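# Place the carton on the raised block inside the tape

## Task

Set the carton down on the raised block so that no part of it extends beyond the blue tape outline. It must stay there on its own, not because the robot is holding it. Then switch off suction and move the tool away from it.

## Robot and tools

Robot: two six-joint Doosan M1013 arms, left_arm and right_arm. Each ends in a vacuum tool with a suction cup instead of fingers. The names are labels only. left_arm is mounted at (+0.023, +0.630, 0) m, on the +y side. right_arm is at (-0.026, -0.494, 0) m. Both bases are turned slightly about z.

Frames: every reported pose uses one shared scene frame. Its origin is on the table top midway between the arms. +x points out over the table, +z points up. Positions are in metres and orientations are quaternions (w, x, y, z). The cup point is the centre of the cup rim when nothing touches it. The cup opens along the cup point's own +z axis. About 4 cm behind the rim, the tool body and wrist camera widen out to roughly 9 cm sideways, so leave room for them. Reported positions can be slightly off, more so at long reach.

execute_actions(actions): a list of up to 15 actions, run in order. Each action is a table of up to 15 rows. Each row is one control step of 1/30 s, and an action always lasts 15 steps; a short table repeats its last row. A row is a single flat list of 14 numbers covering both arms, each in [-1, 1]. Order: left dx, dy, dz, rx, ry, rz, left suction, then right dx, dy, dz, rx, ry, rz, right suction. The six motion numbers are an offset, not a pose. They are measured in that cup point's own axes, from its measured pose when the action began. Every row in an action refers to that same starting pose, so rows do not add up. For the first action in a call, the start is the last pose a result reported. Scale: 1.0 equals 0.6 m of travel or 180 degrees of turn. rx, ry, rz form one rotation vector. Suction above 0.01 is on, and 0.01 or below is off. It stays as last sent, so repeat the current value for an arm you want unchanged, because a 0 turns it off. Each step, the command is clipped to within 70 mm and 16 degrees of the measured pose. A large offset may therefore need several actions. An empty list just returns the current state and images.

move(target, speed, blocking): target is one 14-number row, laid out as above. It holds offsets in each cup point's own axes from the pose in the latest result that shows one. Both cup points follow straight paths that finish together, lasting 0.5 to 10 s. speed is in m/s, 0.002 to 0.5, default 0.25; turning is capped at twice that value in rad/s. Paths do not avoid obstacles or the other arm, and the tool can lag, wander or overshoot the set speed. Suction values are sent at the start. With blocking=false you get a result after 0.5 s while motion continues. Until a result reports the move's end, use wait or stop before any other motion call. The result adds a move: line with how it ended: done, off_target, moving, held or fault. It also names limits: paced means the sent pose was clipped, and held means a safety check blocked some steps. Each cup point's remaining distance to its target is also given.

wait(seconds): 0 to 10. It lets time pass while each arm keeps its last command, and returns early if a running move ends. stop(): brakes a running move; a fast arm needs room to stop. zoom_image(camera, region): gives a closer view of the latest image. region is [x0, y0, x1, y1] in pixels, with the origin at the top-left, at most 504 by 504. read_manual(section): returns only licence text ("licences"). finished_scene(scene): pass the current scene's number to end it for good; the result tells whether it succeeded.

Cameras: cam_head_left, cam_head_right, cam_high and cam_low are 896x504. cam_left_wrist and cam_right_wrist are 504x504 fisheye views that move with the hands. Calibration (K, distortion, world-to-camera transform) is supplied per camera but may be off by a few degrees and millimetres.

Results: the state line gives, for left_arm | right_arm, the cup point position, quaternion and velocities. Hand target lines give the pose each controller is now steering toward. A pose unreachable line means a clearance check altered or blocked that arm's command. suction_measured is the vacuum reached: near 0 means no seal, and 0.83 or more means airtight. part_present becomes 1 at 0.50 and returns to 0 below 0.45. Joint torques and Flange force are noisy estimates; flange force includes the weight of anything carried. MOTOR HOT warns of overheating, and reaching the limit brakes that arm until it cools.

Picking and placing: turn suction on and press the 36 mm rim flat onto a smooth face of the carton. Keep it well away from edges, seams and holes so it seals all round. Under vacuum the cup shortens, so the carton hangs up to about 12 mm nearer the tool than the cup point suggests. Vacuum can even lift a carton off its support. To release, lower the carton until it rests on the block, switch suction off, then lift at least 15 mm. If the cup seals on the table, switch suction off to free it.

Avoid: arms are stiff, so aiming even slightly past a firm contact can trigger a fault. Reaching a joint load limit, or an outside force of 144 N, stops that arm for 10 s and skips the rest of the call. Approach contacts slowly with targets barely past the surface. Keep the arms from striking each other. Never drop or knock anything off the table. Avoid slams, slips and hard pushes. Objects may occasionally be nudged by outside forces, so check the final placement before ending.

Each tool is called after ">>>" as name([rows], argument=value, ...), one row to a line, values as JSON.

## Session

>>> execute_actions(actions=[])

Scene clock: 0.00 s.
left_arm: end_effector_position=(+0.6630, +0.5226, +0.3617) suction_measured=0.00 part_present=0 end_effector_quat_wxyz=(-0.001, -0.179, +0.984, -0.001) end_effector_velocity=(-0.000, -0.000, -0.001) end_effector_angular_velocity=(-0.001, +0.001, +0.001) | right_arm: end_effector_position=(+0.6148, -0.5981, +0.3630) suction_measured=0.00 part_present=0 end_effector_quat_wxyz=(+0.000, +0.335, +0.942, -0.000) end_effector_velocity=(+0.000, -0.001, +0.000) end_effector_angular_velocity=(-0.000, -0.001, +0.000)
Joint positions: left_arm=[-0.055  0.166  1.621 -0.001  1.354 -0.578] | right_arm=[-0.054  0.166  1.62  -0.     1.355  0.47 ]
Joint velocities: left_arm=[-0.     0.     0.001 -0.001  0.    -0.001] | right_arm=[-0.001  0.    -0.001 -0.     0.    -0.001]
Joint torques (N m, as the joint torque sensors report them, + toward a larger angle): no reading
Flange force (N, the push that the arm receives, along the end effector's own x y z axes): no reading
Hand target (left_arm): +0.663, +0.523, +0.362; -0.001, -0.179, +0.984, -0.001
Hand target (right_arm): +0.615, -0.598, +0.363; +0.000, +0.335, +0.942, -0.000
camera_calibration (this result's frames):
cam_left_wrist: T_world_to_cam=[[0.318715, -0.946718, 0.0463148, 0.269339], [-0.831309, -0.25572, 0.49349, 0.519822], [-0.455352, -0.195784, -0.868518, 0.800565], [0, 0, 0, 1]] pos_world=[0.71083, 0.544655, 0.426304]
cam_right_wrist: T_world_to_cam=[[-0.637644, -0.769483, 0.0361382, -0.0750489], [-0.677594, 0.582578, 0.448854, 0.618401], [-0.366439, 0.261722, -0.892874, 0.792394], [0, 0, 0, 1]] pos_world=[0.661534, -0.625403, 0.432648]

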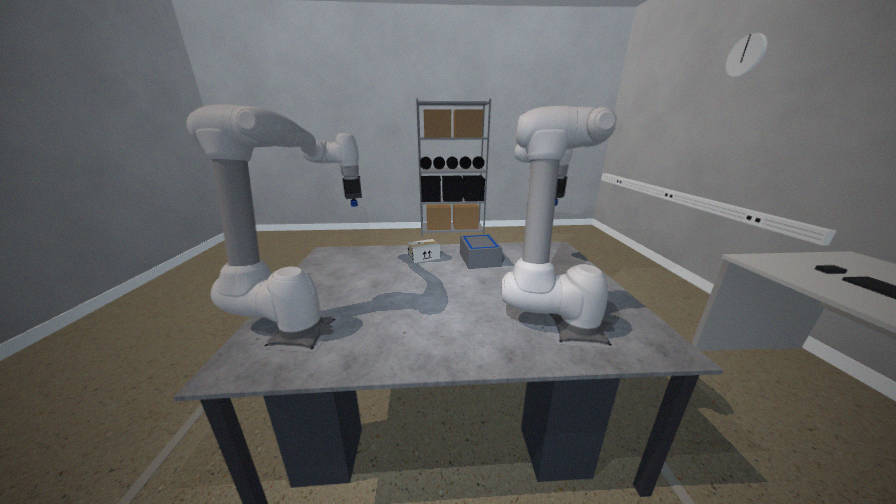

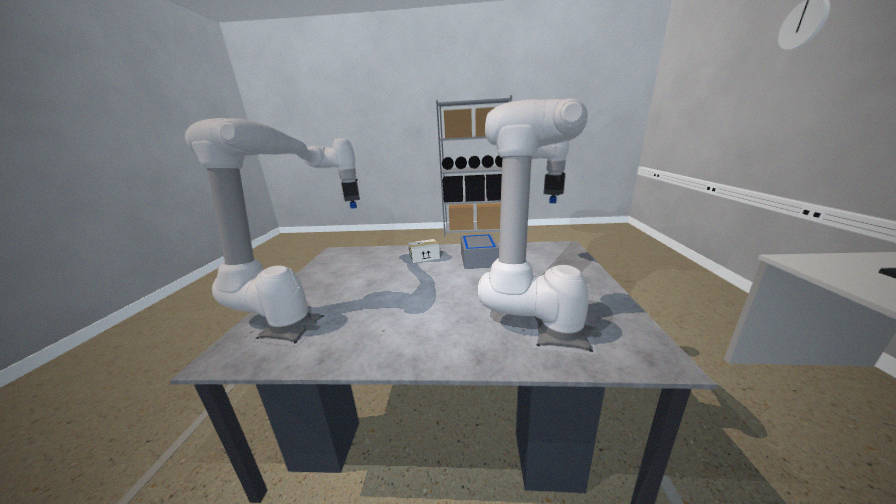

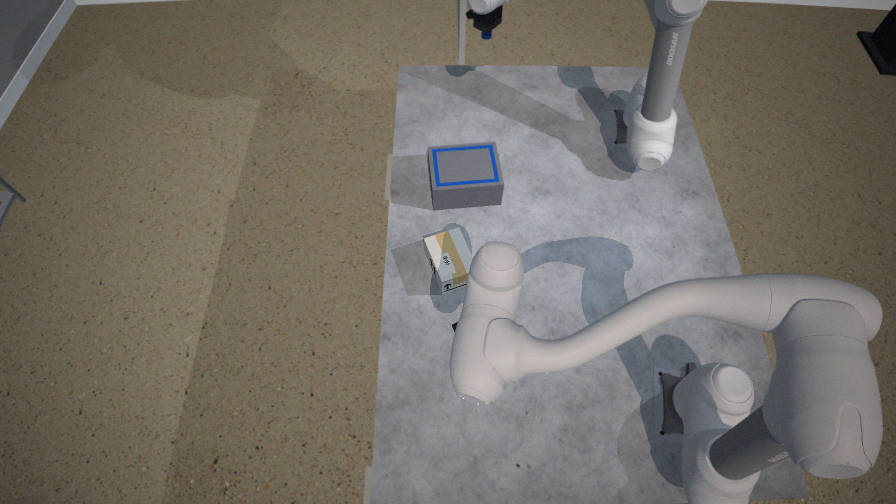

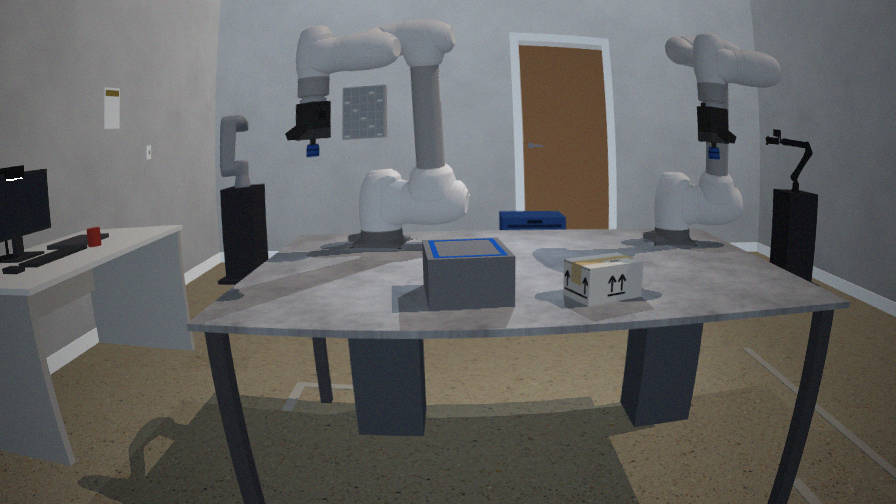

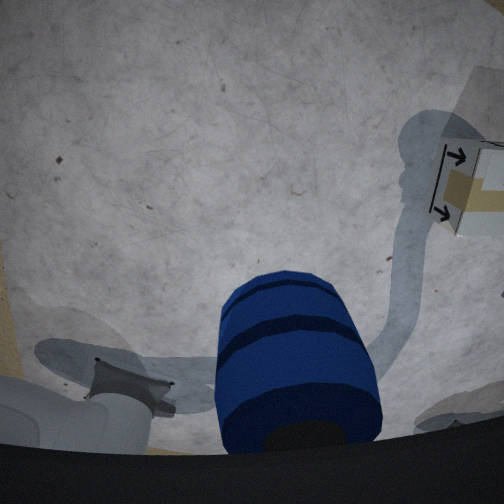

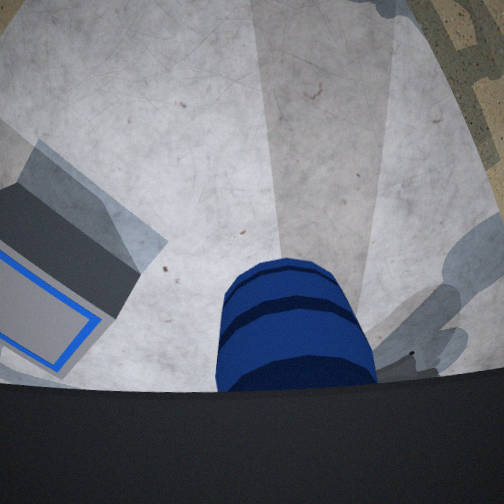

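>>> zoom_image(camera="cam_high", region=[380, 135, 540, 295])

Region (380, 135, 540, 295) of cam_high's 896x504 image, scaled by 3.150, with more detail than that image has.

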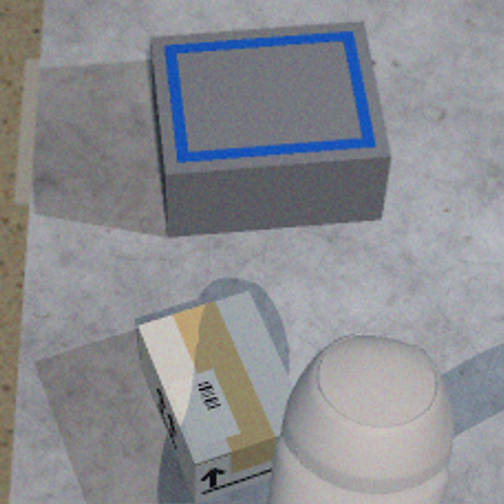

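>>> move(target=[0.091,-0.63,0.386,0,0,0,0,0,0,0,0,0,0,0], speed=0.35)

>>> zoom_image(camera="cam_low", region=[530, 200, 690, 320])

Scene clock: 3.77 s.
left_arm: end_effector_position=(+0.7441, +0.1497, +0.1303) suction_measured=0.00 part_present=0 end_effector_quat_wxyz=(-0.001, -0.179, +0.984, -0.000) end_effector_velocity=(+0.001, -0.000, -0.001) end_effector_angular_velocity=(+0.002, +0.000, -0.001) | right_arm: end_effector_position=(+0.6148, -0.5981, +0.3630) suction_measured=0.00 part_present=0 end_effector_quat_wxyz=(+0.000, +0.335, +0.942, -0.000) end_effector_velocity=(+0.000, +0.001, +0.001) end_effector_angular_velocity=(+0.000, -0.001, +0.002)
Joint positions: left_arm=[-0.463  0.625  1.395 -0.001  1.122 -0.986] | right_arm=[-0.054  0.166  1.62  -0.     1.355  0.47 ]
Joint velocities: left_arm=[-0.     0.002 -0.002  0.001  0.001  0.   ] | right_arm=[ 0.001 -0.    -0.     0.     0.    -0.   ]
Joint torques (N m, as the joint torque sensors report them, + toward a larger angle): left_arm=[ -7.46 -88.76 -34.89   4.1    0.31   0.23] | right_arm=[  0.6  -60.71 -38.95   4.04   0.11   0.1 ]
Flange force (N, the push that the arm receives, along the end effector's own x y z axes): left_arm=[-2.7 10.9 -6.0] | right_arm=[-6.7 3.0 0.6]
Hand target (left_arm): +0.744, +0.150, +0.130; -0.001, -0.179, +0.984, -0.000
Hand target (right_arm): +0.615, -0.598, +0.363; +0.000, +0.335, +0.942, -0.000
Off the commanded pose (left_arm): 0.001 m, 0 deg.
Off the commanded pose (right_arm): 0.000 m, 0 deg.
move: done
camera_calibration (this result's frames):
cam_left_wrist: T_world_to_cam=[[0.319067, -0.946624, 0.045815, -0.0990093], [-0.831081, -0.256233, 0.493608, 0.605923], [-0.455522, -0.19557, -0.868477, 0.56367], [0, 0, 0, 1]] pos_world=[0.791926, 0.17177, 0.194982]
cam_right_wrist: T_world_to_cam=[[-0.637644, -0.769483, 0.0361384, -0.075049], [-0.677593, 0.582578, 0.448854, 0.618401], [-0.366439, 0.261722, -0.892874, 0.792394], [0, 0, 0, 1]] pos_world=[0.661534, -0.625403, 0.432648]

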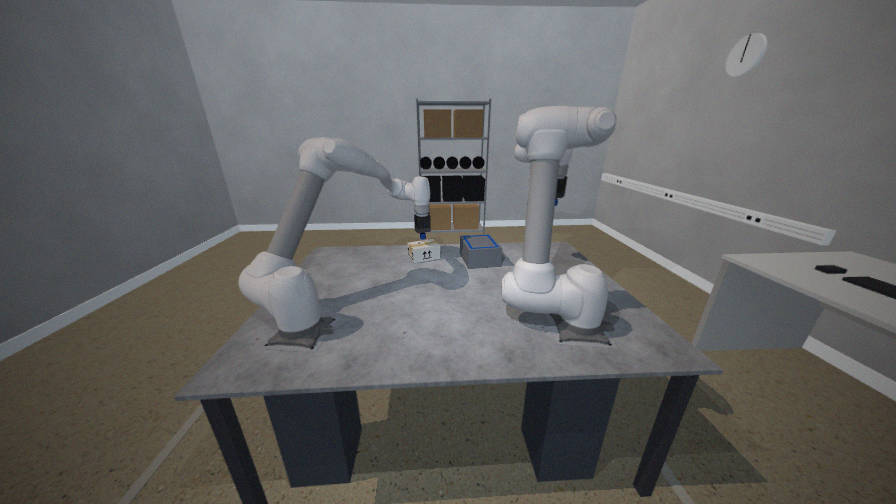

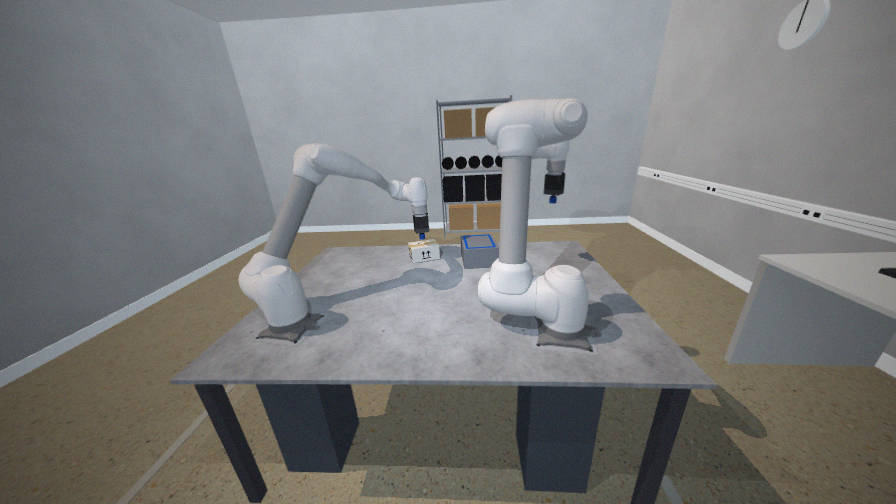

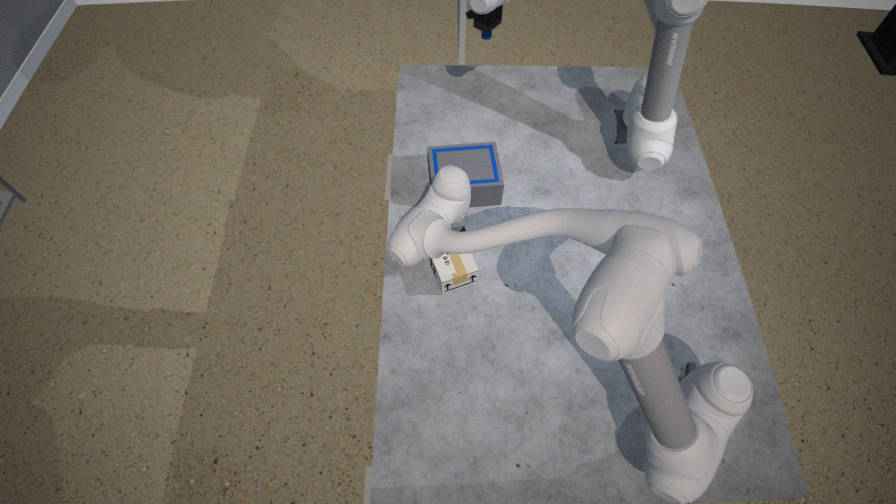

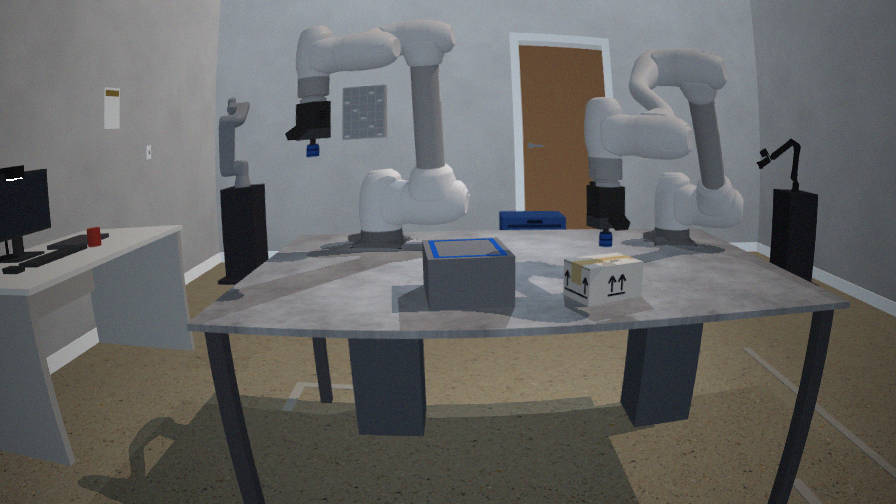

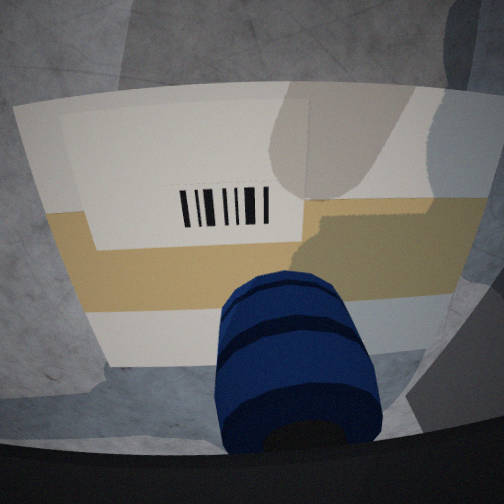

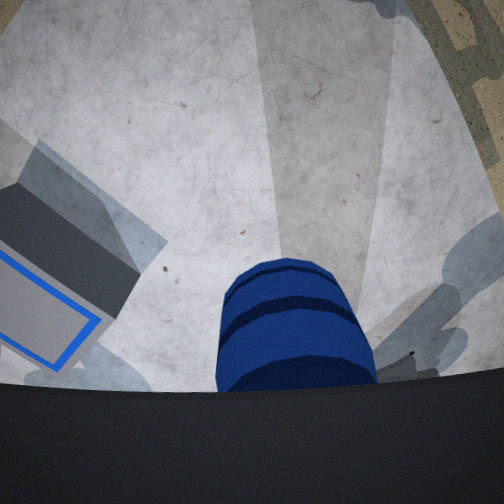

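Region (530, 200, 690, 320) of cam_low's 896x504 image, scaled by 3.150, with more detail than that image has; it fills the top 378 rows of this view, and the rest is white.

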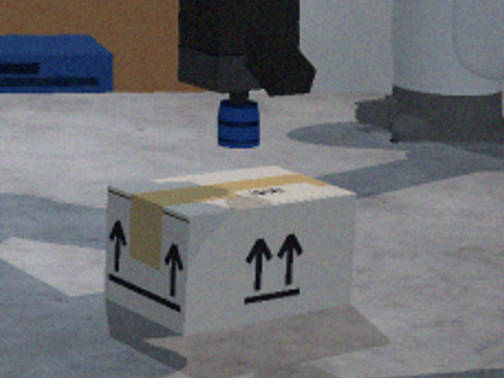

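>>> move(target=[0,0,0.067,0,0,0,1,0,0,0,0,0,0,0], speed=0.05)

Scene clock: 5.53 s.
left_arm: end_effector_position=(+0.7441, +0.1497, +0.0902) suction_measured=0.93 part_present=1 end_effector_quat_wxyz=(-0.001, -0.179, +0.984, -0.000) end_effector_velocity=(-0.000, +0.001, -0.001) end_effector_angular_velocity=(+0.001, +0.001, +0.001) | right_arm: end_effector_position=(+0.6148, -0.5981, +0.3630) suction_measured=0.00 part_present=0 end_effector_quat_wxyz=(+0.000, +0.335, +0.942, -0.000) end_effector_velocity=(+0.000, +0.001, -0.000) end_effector_angular_velocity=(+0.000, +0.000, +0.002)
Joint positions: left_arm=[-0.463  0.656  1.423 -0.001  1.063 -0.986] | right_arm=[-0.054  0.166  1.62  -0.     1.355  0.47 ]
Joint velocities: left_arm=[ 0.     0.     0.001 -0.     0.    -0.   ] | right_arm=[ 0.001 -0.     0.     0.     0.    -0.   ]
Joint torques (N m, as the joint torque sensors report them, + toward a larger angle): left_arm=[ -1.39 -95.89 -34.96   4.09   0.49  -0.51] | right_arm=[  0.25 -60.51 -39.4    4.04   0.23   0.02]
Flange force (N, the push that the arm receives, along the end effector's own x y z axes): left_arm=[-1.0 3.3 -1.3] | right_arm=[-5.8 3.0 1.7]
Hand target (left_arm): +0.744, +0.150, +0.090; -0.001, -0.179, +0.984, -0.000
Hand target (right_arm): +0.615, -0.598, +0.363; +0.000, +0.335, +0.942, -0.000
Off the commanded pose (left_arm): 0.000 m, 0 deg.
Off the commanded pose (right_arm): 0.000 m, 0 deg.
move: done
camera_calibration (this result's frames):
cam_left_wrist: T_world_to_cam=[[0.319079, -0.94662, 0.0458054, -0.0972268], [-0.831107, -0.256261, 0.493549, 0.62574], [-0.455466, -0.195551, -0.868511, 0.528767], [0, 0, 0, 1]] pos_world=[0.791915, 0.171716, 0.15486]
cam_right_wrist: T_world_to_cam=[[-0.637644, -0.769483, 0.0361384, -0.0750489], [-0.677593, 0.582578, 0.448854, 0.618401], [-0.366439, 0.261722, -0.892874, 0.792394], [0, 0, 0, 1]] pos_world=[0.661534, -0.625403, 0.432648]

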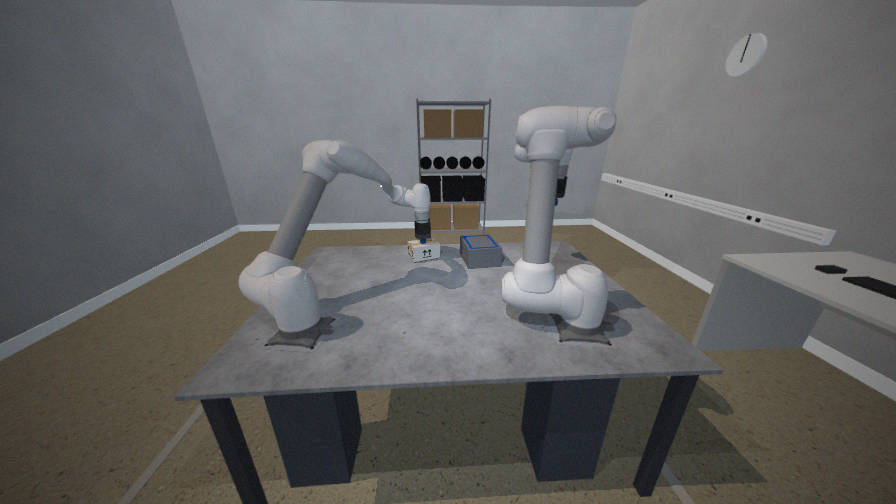

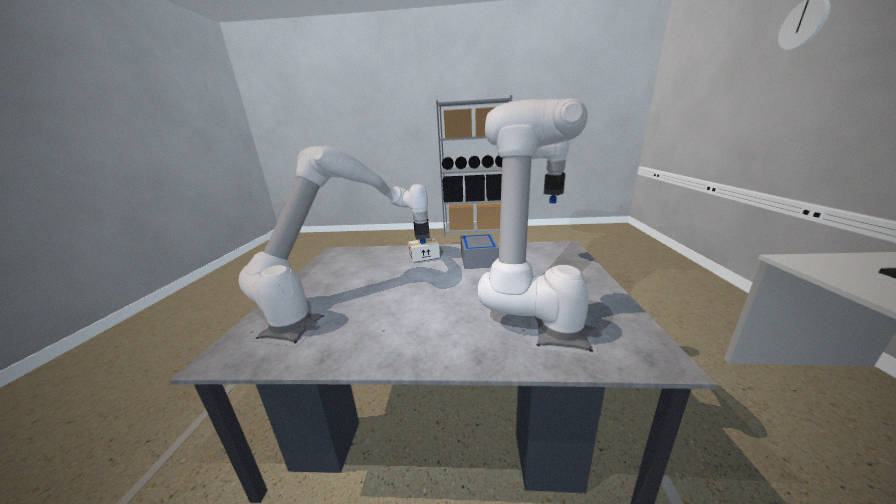

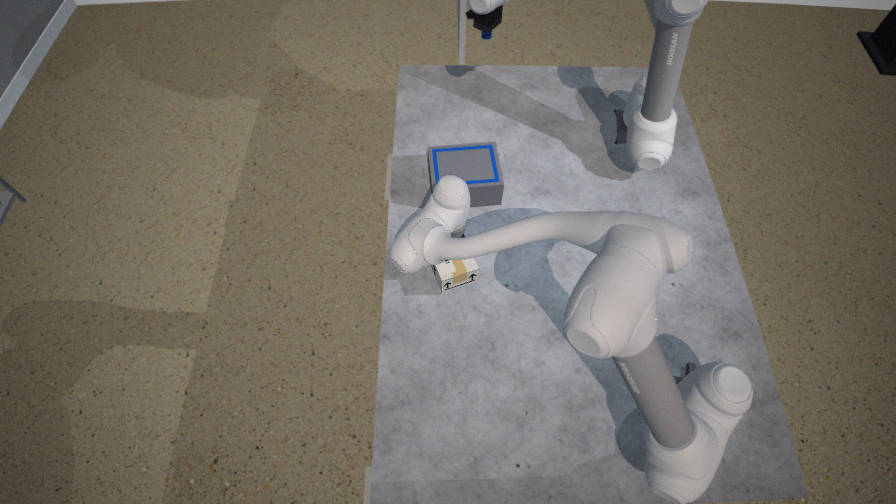

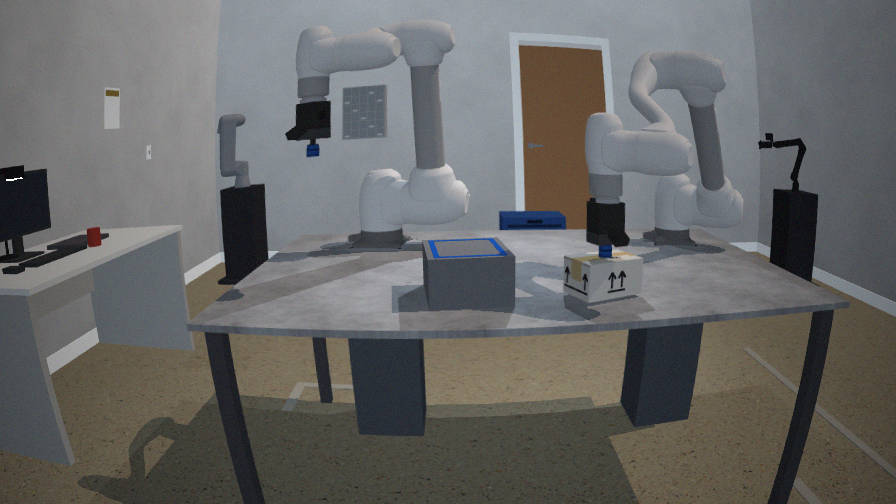

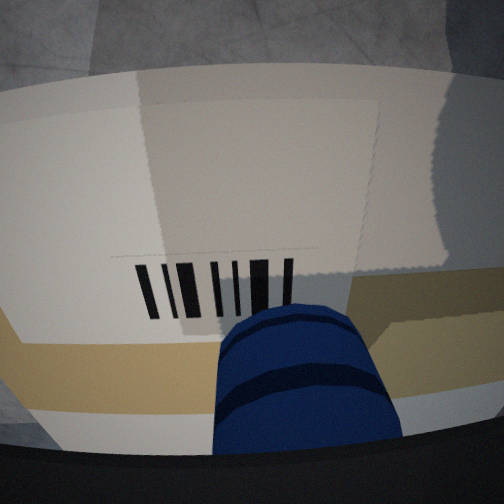

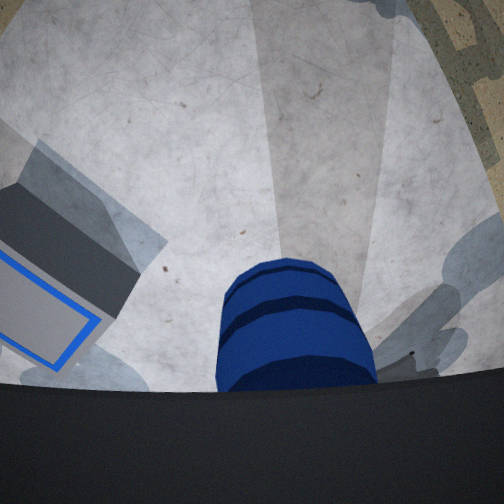

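>>> move(target=[0,0,-0.235,0,0,0,1,0,0,0,0,0,0,0])

>>> move(target=[0.285,-0.507,0,0,0,-0.425,1,0,0,0,0,0,0,0], speed=0.35)

>>> zoom_image(camera="cam_low", region=[390, 160, 560, 310])

>>> zoom_image(camera="cam_head_left", region=[440, 200, 520, 280])

>>> zoom_image(camera="cam_high", region=[400, 90, 540, 230])

Scene clock: 7.87 s.
left_arm: end_effector_position=(+0.7440, +0.1497, +0.2311) suction_measured=1.00 part_present=1 end_effector_quat_wxyz=(-0.001, -0.179, +0.984, -0.000) end_effector_velocity=(-0.000, -0.000, +0.002) end_effector_angular_velocity=(-0.000, -0.000, -0.001) | right_arm: end_effector_position=(+0.6148, -0.5981, +0.3630) suction_measured=0.00 part_present=0 end_effector_quat_wxyz=(+0.000, +0.335, +0.942, -0.000) end_effector_velocity=(+0.000, -0.001, +0.001) end_effector_angular_velocity=(-0.000, -0.001, -0.001)
Joint positions: left_arm=[-0.463  0.565  1.303 -0.001  1.275 -0.986] | right_arm=[-0.054  0.166  1.62  -0.     1.355  0.47 ]
Joint velocities: left_arm=[-0.    -0.001 -0.002 -0.     0.002  0.001] | right_arm=[-0.002  0.    -0.001 -0.     0.    -0.   ]
Joint torques (N m, as the joint torque sensors report them, + toward a larger angle): left_arm=[ -2.12 -92.64 -41.55   4.59   0.07  -0.23] | right_arm=[  0.62 -60.07 -38.86   4.05   0.08  -0.04]
Flange force (N, the push that the arm receives, along the end effector's own x y z axes): left_arm=[2.7 8.6 3.1] | right_arm=[-6.5 2.6 0.6]
Hand target (left_arm): +0.744, +0.150, +0.231; -0.001, -0.179, +0.984, -0.000
Hand target (right_arm): +0.615, -0.598, +0.363; +0.000, +0.335, +0.942, -0.000
Off the commanded pose (left_arm): 0.000 m, 0 deg.
Off the commanded pose (right_arm): 0.000 m, 0 deg.
move: done
camera_calibration (this result's frames):
cam_left_wrist: T_world_to_cam=[[0.318809, -0.946712, 0.0457846, -0.103435], [-0.831139, -0.256017, 0.493623, 0.556169], [-0.455597, -0.195425, -0.86847, 0.651137], [0, 0, 0, 1]] pos_world=[0.791886, 0.171713, 0.295691]
cam_right_wrist: T_world_to_cam=[[-0.637644, -0.769483, 0.0361384, -0.075049], [-0.677593, 0.582578, 0.448854, 0.618401], [-0.366439, 0.261722, -0.892874, 0.792394], [0, 0, 0, 1]] pos_world=[0.661534, -0.625403, 0.432648]

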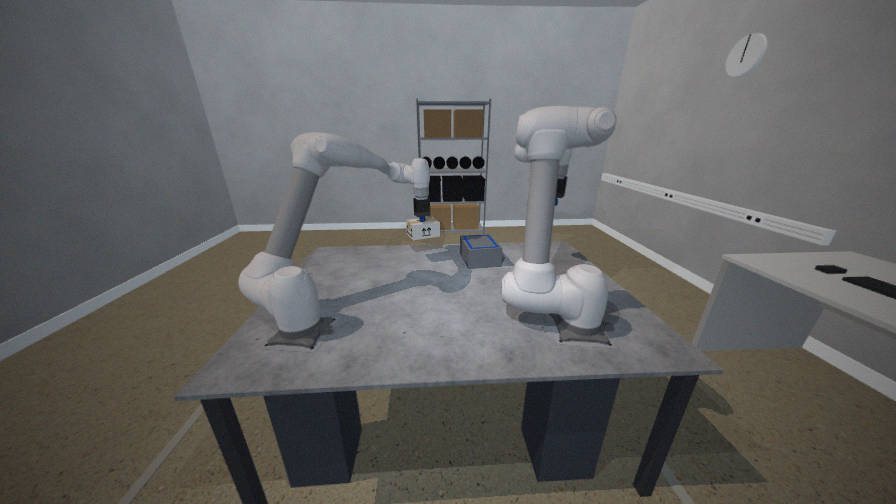

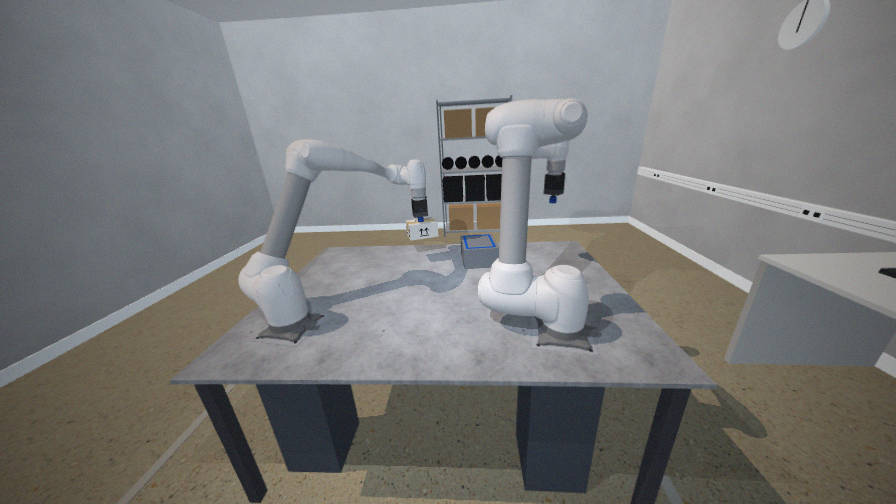

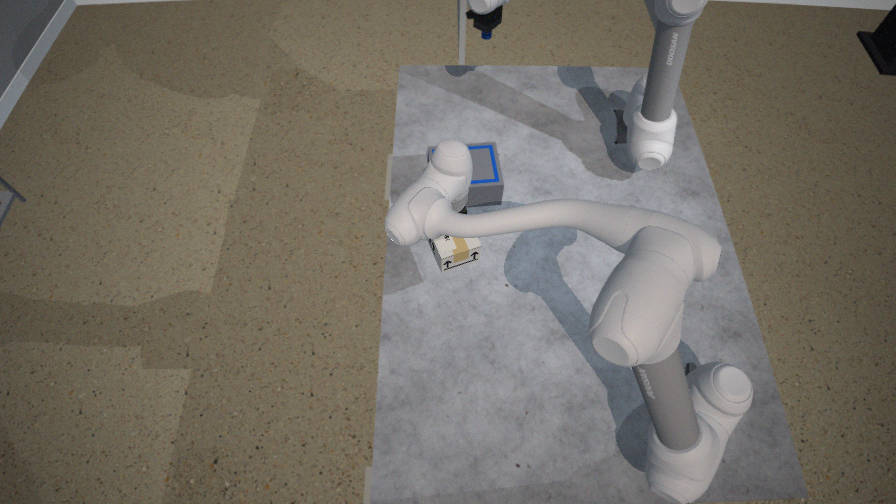

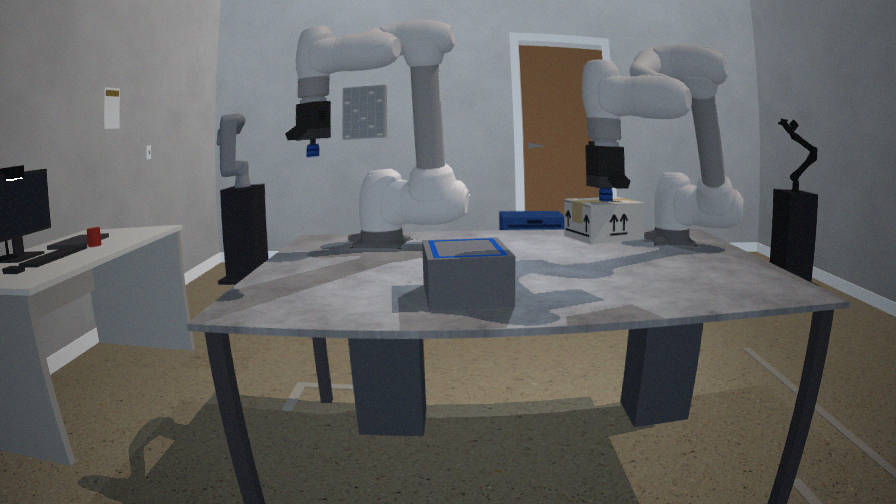

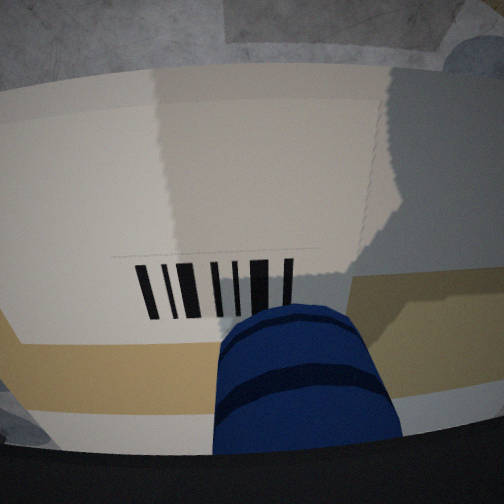

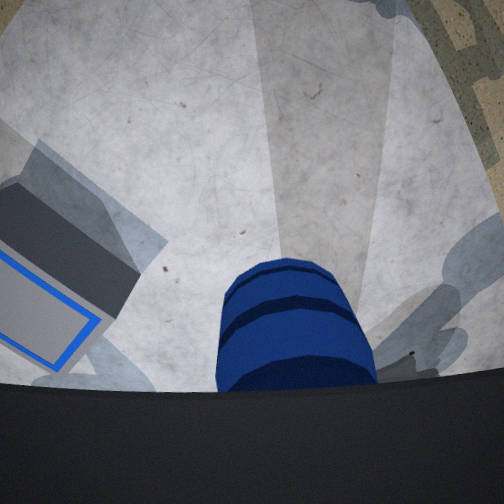

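Scene clock: 10.27 s.
left_arm: end_effector_position=(+0.6904, -0.1950, +0.2312) suction_measured=1.00 part_present=1 end_effector_quat_wxyz=(+0.001, +0.749, -0.662, -0.000) end_effector_velocity=(-0.001, -0.001, +0.000) end_effector_angular_velocity=(+0.003, +0.002, -0.002) | right_arm: end_effector_position=(+0.6148, -0.5981, +0.3630) suction_measured=0.00 part_present=0 end_effector_quat_wxyz=(+0.000, +0.335, +0.942, -0.000) end_effector_velocity=(+0.001, -0.000, -0.001) end_effector_angular_velocity=(+0.000, +0.001, +0.001)
Joint positions: left_arm=[-0.758  0.944  0.632 -0.001  1.566 -2.617] | right_arm=[-0.054  0.166  1.62  -0.     1.355  0.47 ]
Joint velocities: left_arm=[-0.002  0.004 -0.008  0.     0.007  0.   ] | right_arm=[-0.     0.002 -0.     0.     0.    -0.001]
Joint torques (N m, as the joint torque sensors report them, + toward a larger angle): left_arm=[  -4.18 -123.8   -42.2     4.28    0.14   -0.17] | right_arm=[  1.19 -60.2  -39.23   4.02   0.    -0.03]
Flange force (N, the push that the arm receives, along the end effector's own x y z axes): left_arm=[-9.9 1.5 3.3] | right_arm=[-6.9 1.6 1.3]
Hand target (left_arm): +0.690, -0.195, +0.231; +0.001, +0.749, -0.662, -0.000
Hand target (right_arm): +0.615, -0.598, +0.363; +0.000, +0.335, +0.942, -0.000
Off the commanded pose (left_arm): 0.001 m, 0 deg.
Off the commanded pose (right_arm): 0.000 m, 0 deg.
move: done
camera_calibration (this result's frames):
cam_left_wrist: T_world_to_cam=[[0.995103, 0.0884287, 0.0441532, -0.677287], [0.0552851, -0.868282, 0.492981, -0.307929], [0.081931, -0.488126, -0.868919, 0.131412], [0, 0, 0, 1]] pos_world=[0.680228, -0.143332, 0.295894]
cam_right_wrist: T_world_to_cam=[[-0.637644, -0.769483, 0.0361382, -0.0750488], [-0.677593, 0.582578, 0.448854, 0.618401], [-0.366439, 0.261722, -0.892874, 0.792394], [0, 0, 0, 1]] pos_world=[0.661534, -0.625403, 0.432648]

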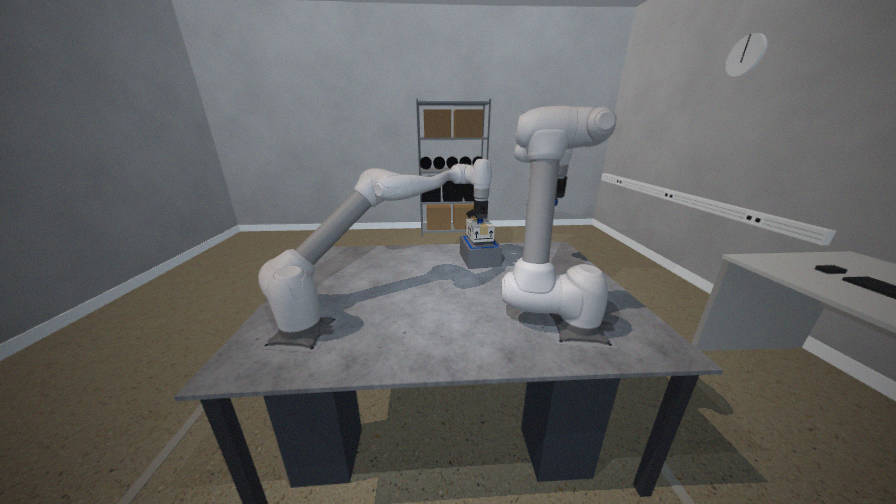

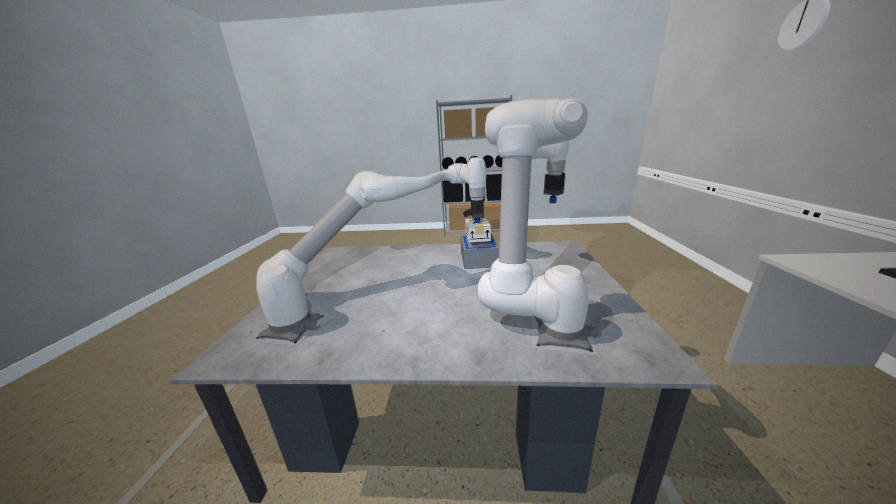

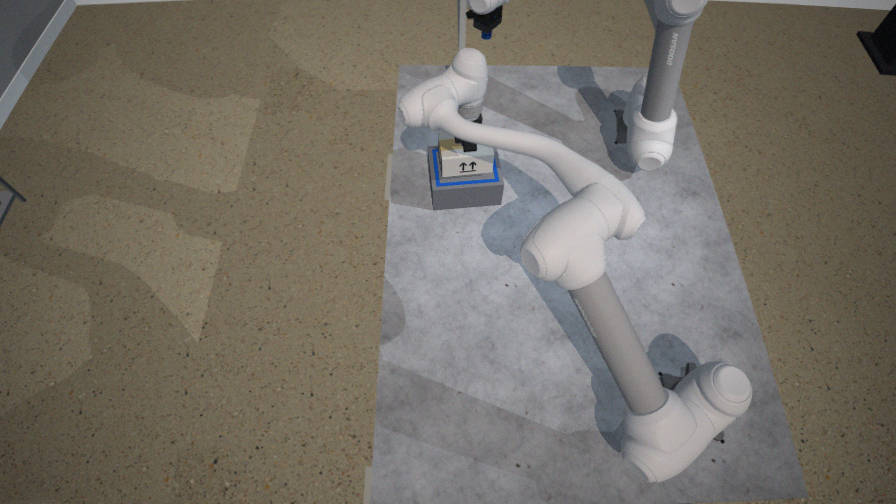

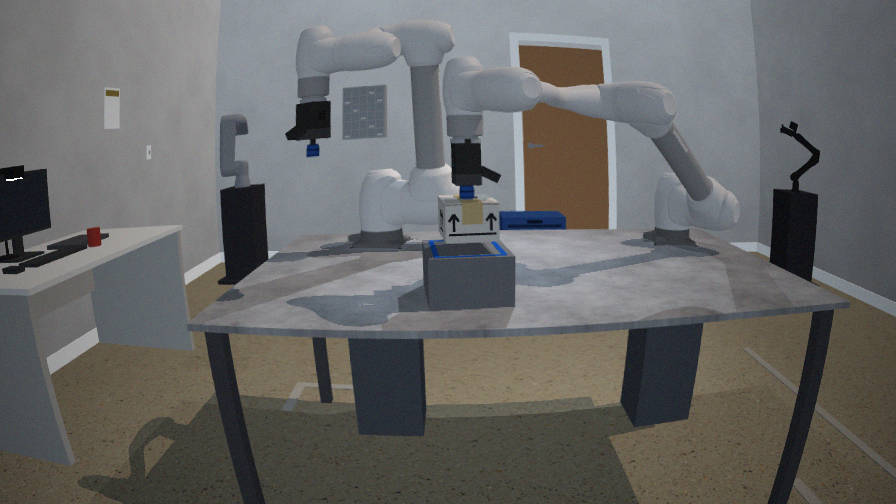

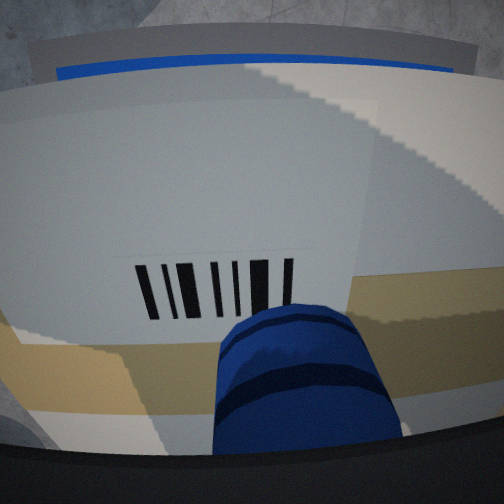

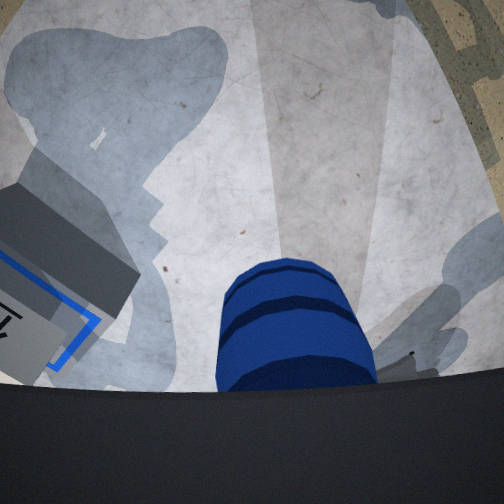

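Region (390, 160, 560, 310) of cam_low's 896x504 image, scaled by 2.965, with more detail than that image has; it fills the top 445 rows of this view, and the rest is white.

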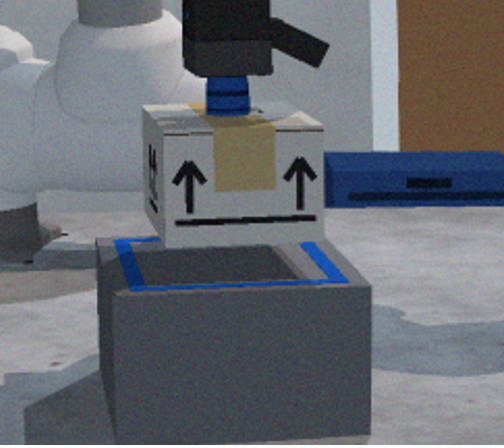

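Region (440, 200, 520, 280) of cam_head_left's 896x504 image, scaled by 6.300, with more detail than that image has.

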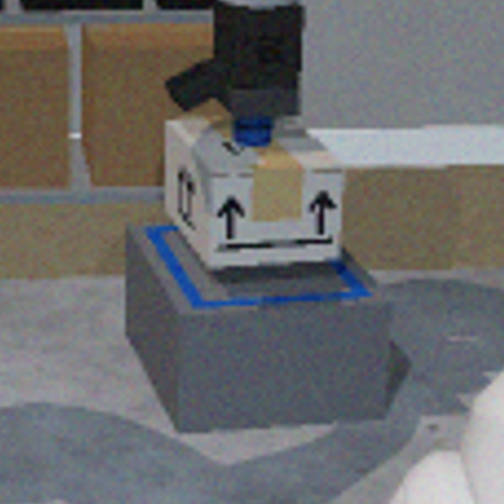

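Region (400, 90, 540, 230) of cam_high's 896x504 image, scaled by 3.600, with more detail than that image has.

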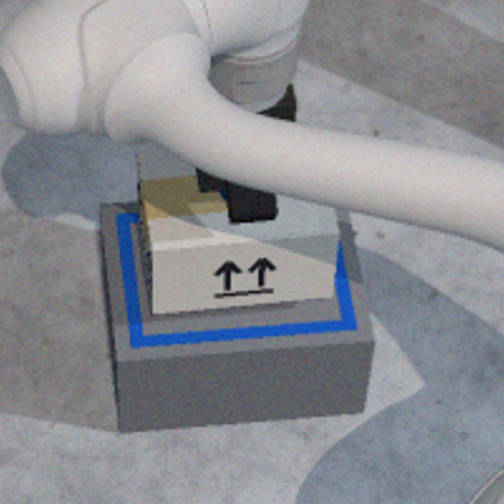

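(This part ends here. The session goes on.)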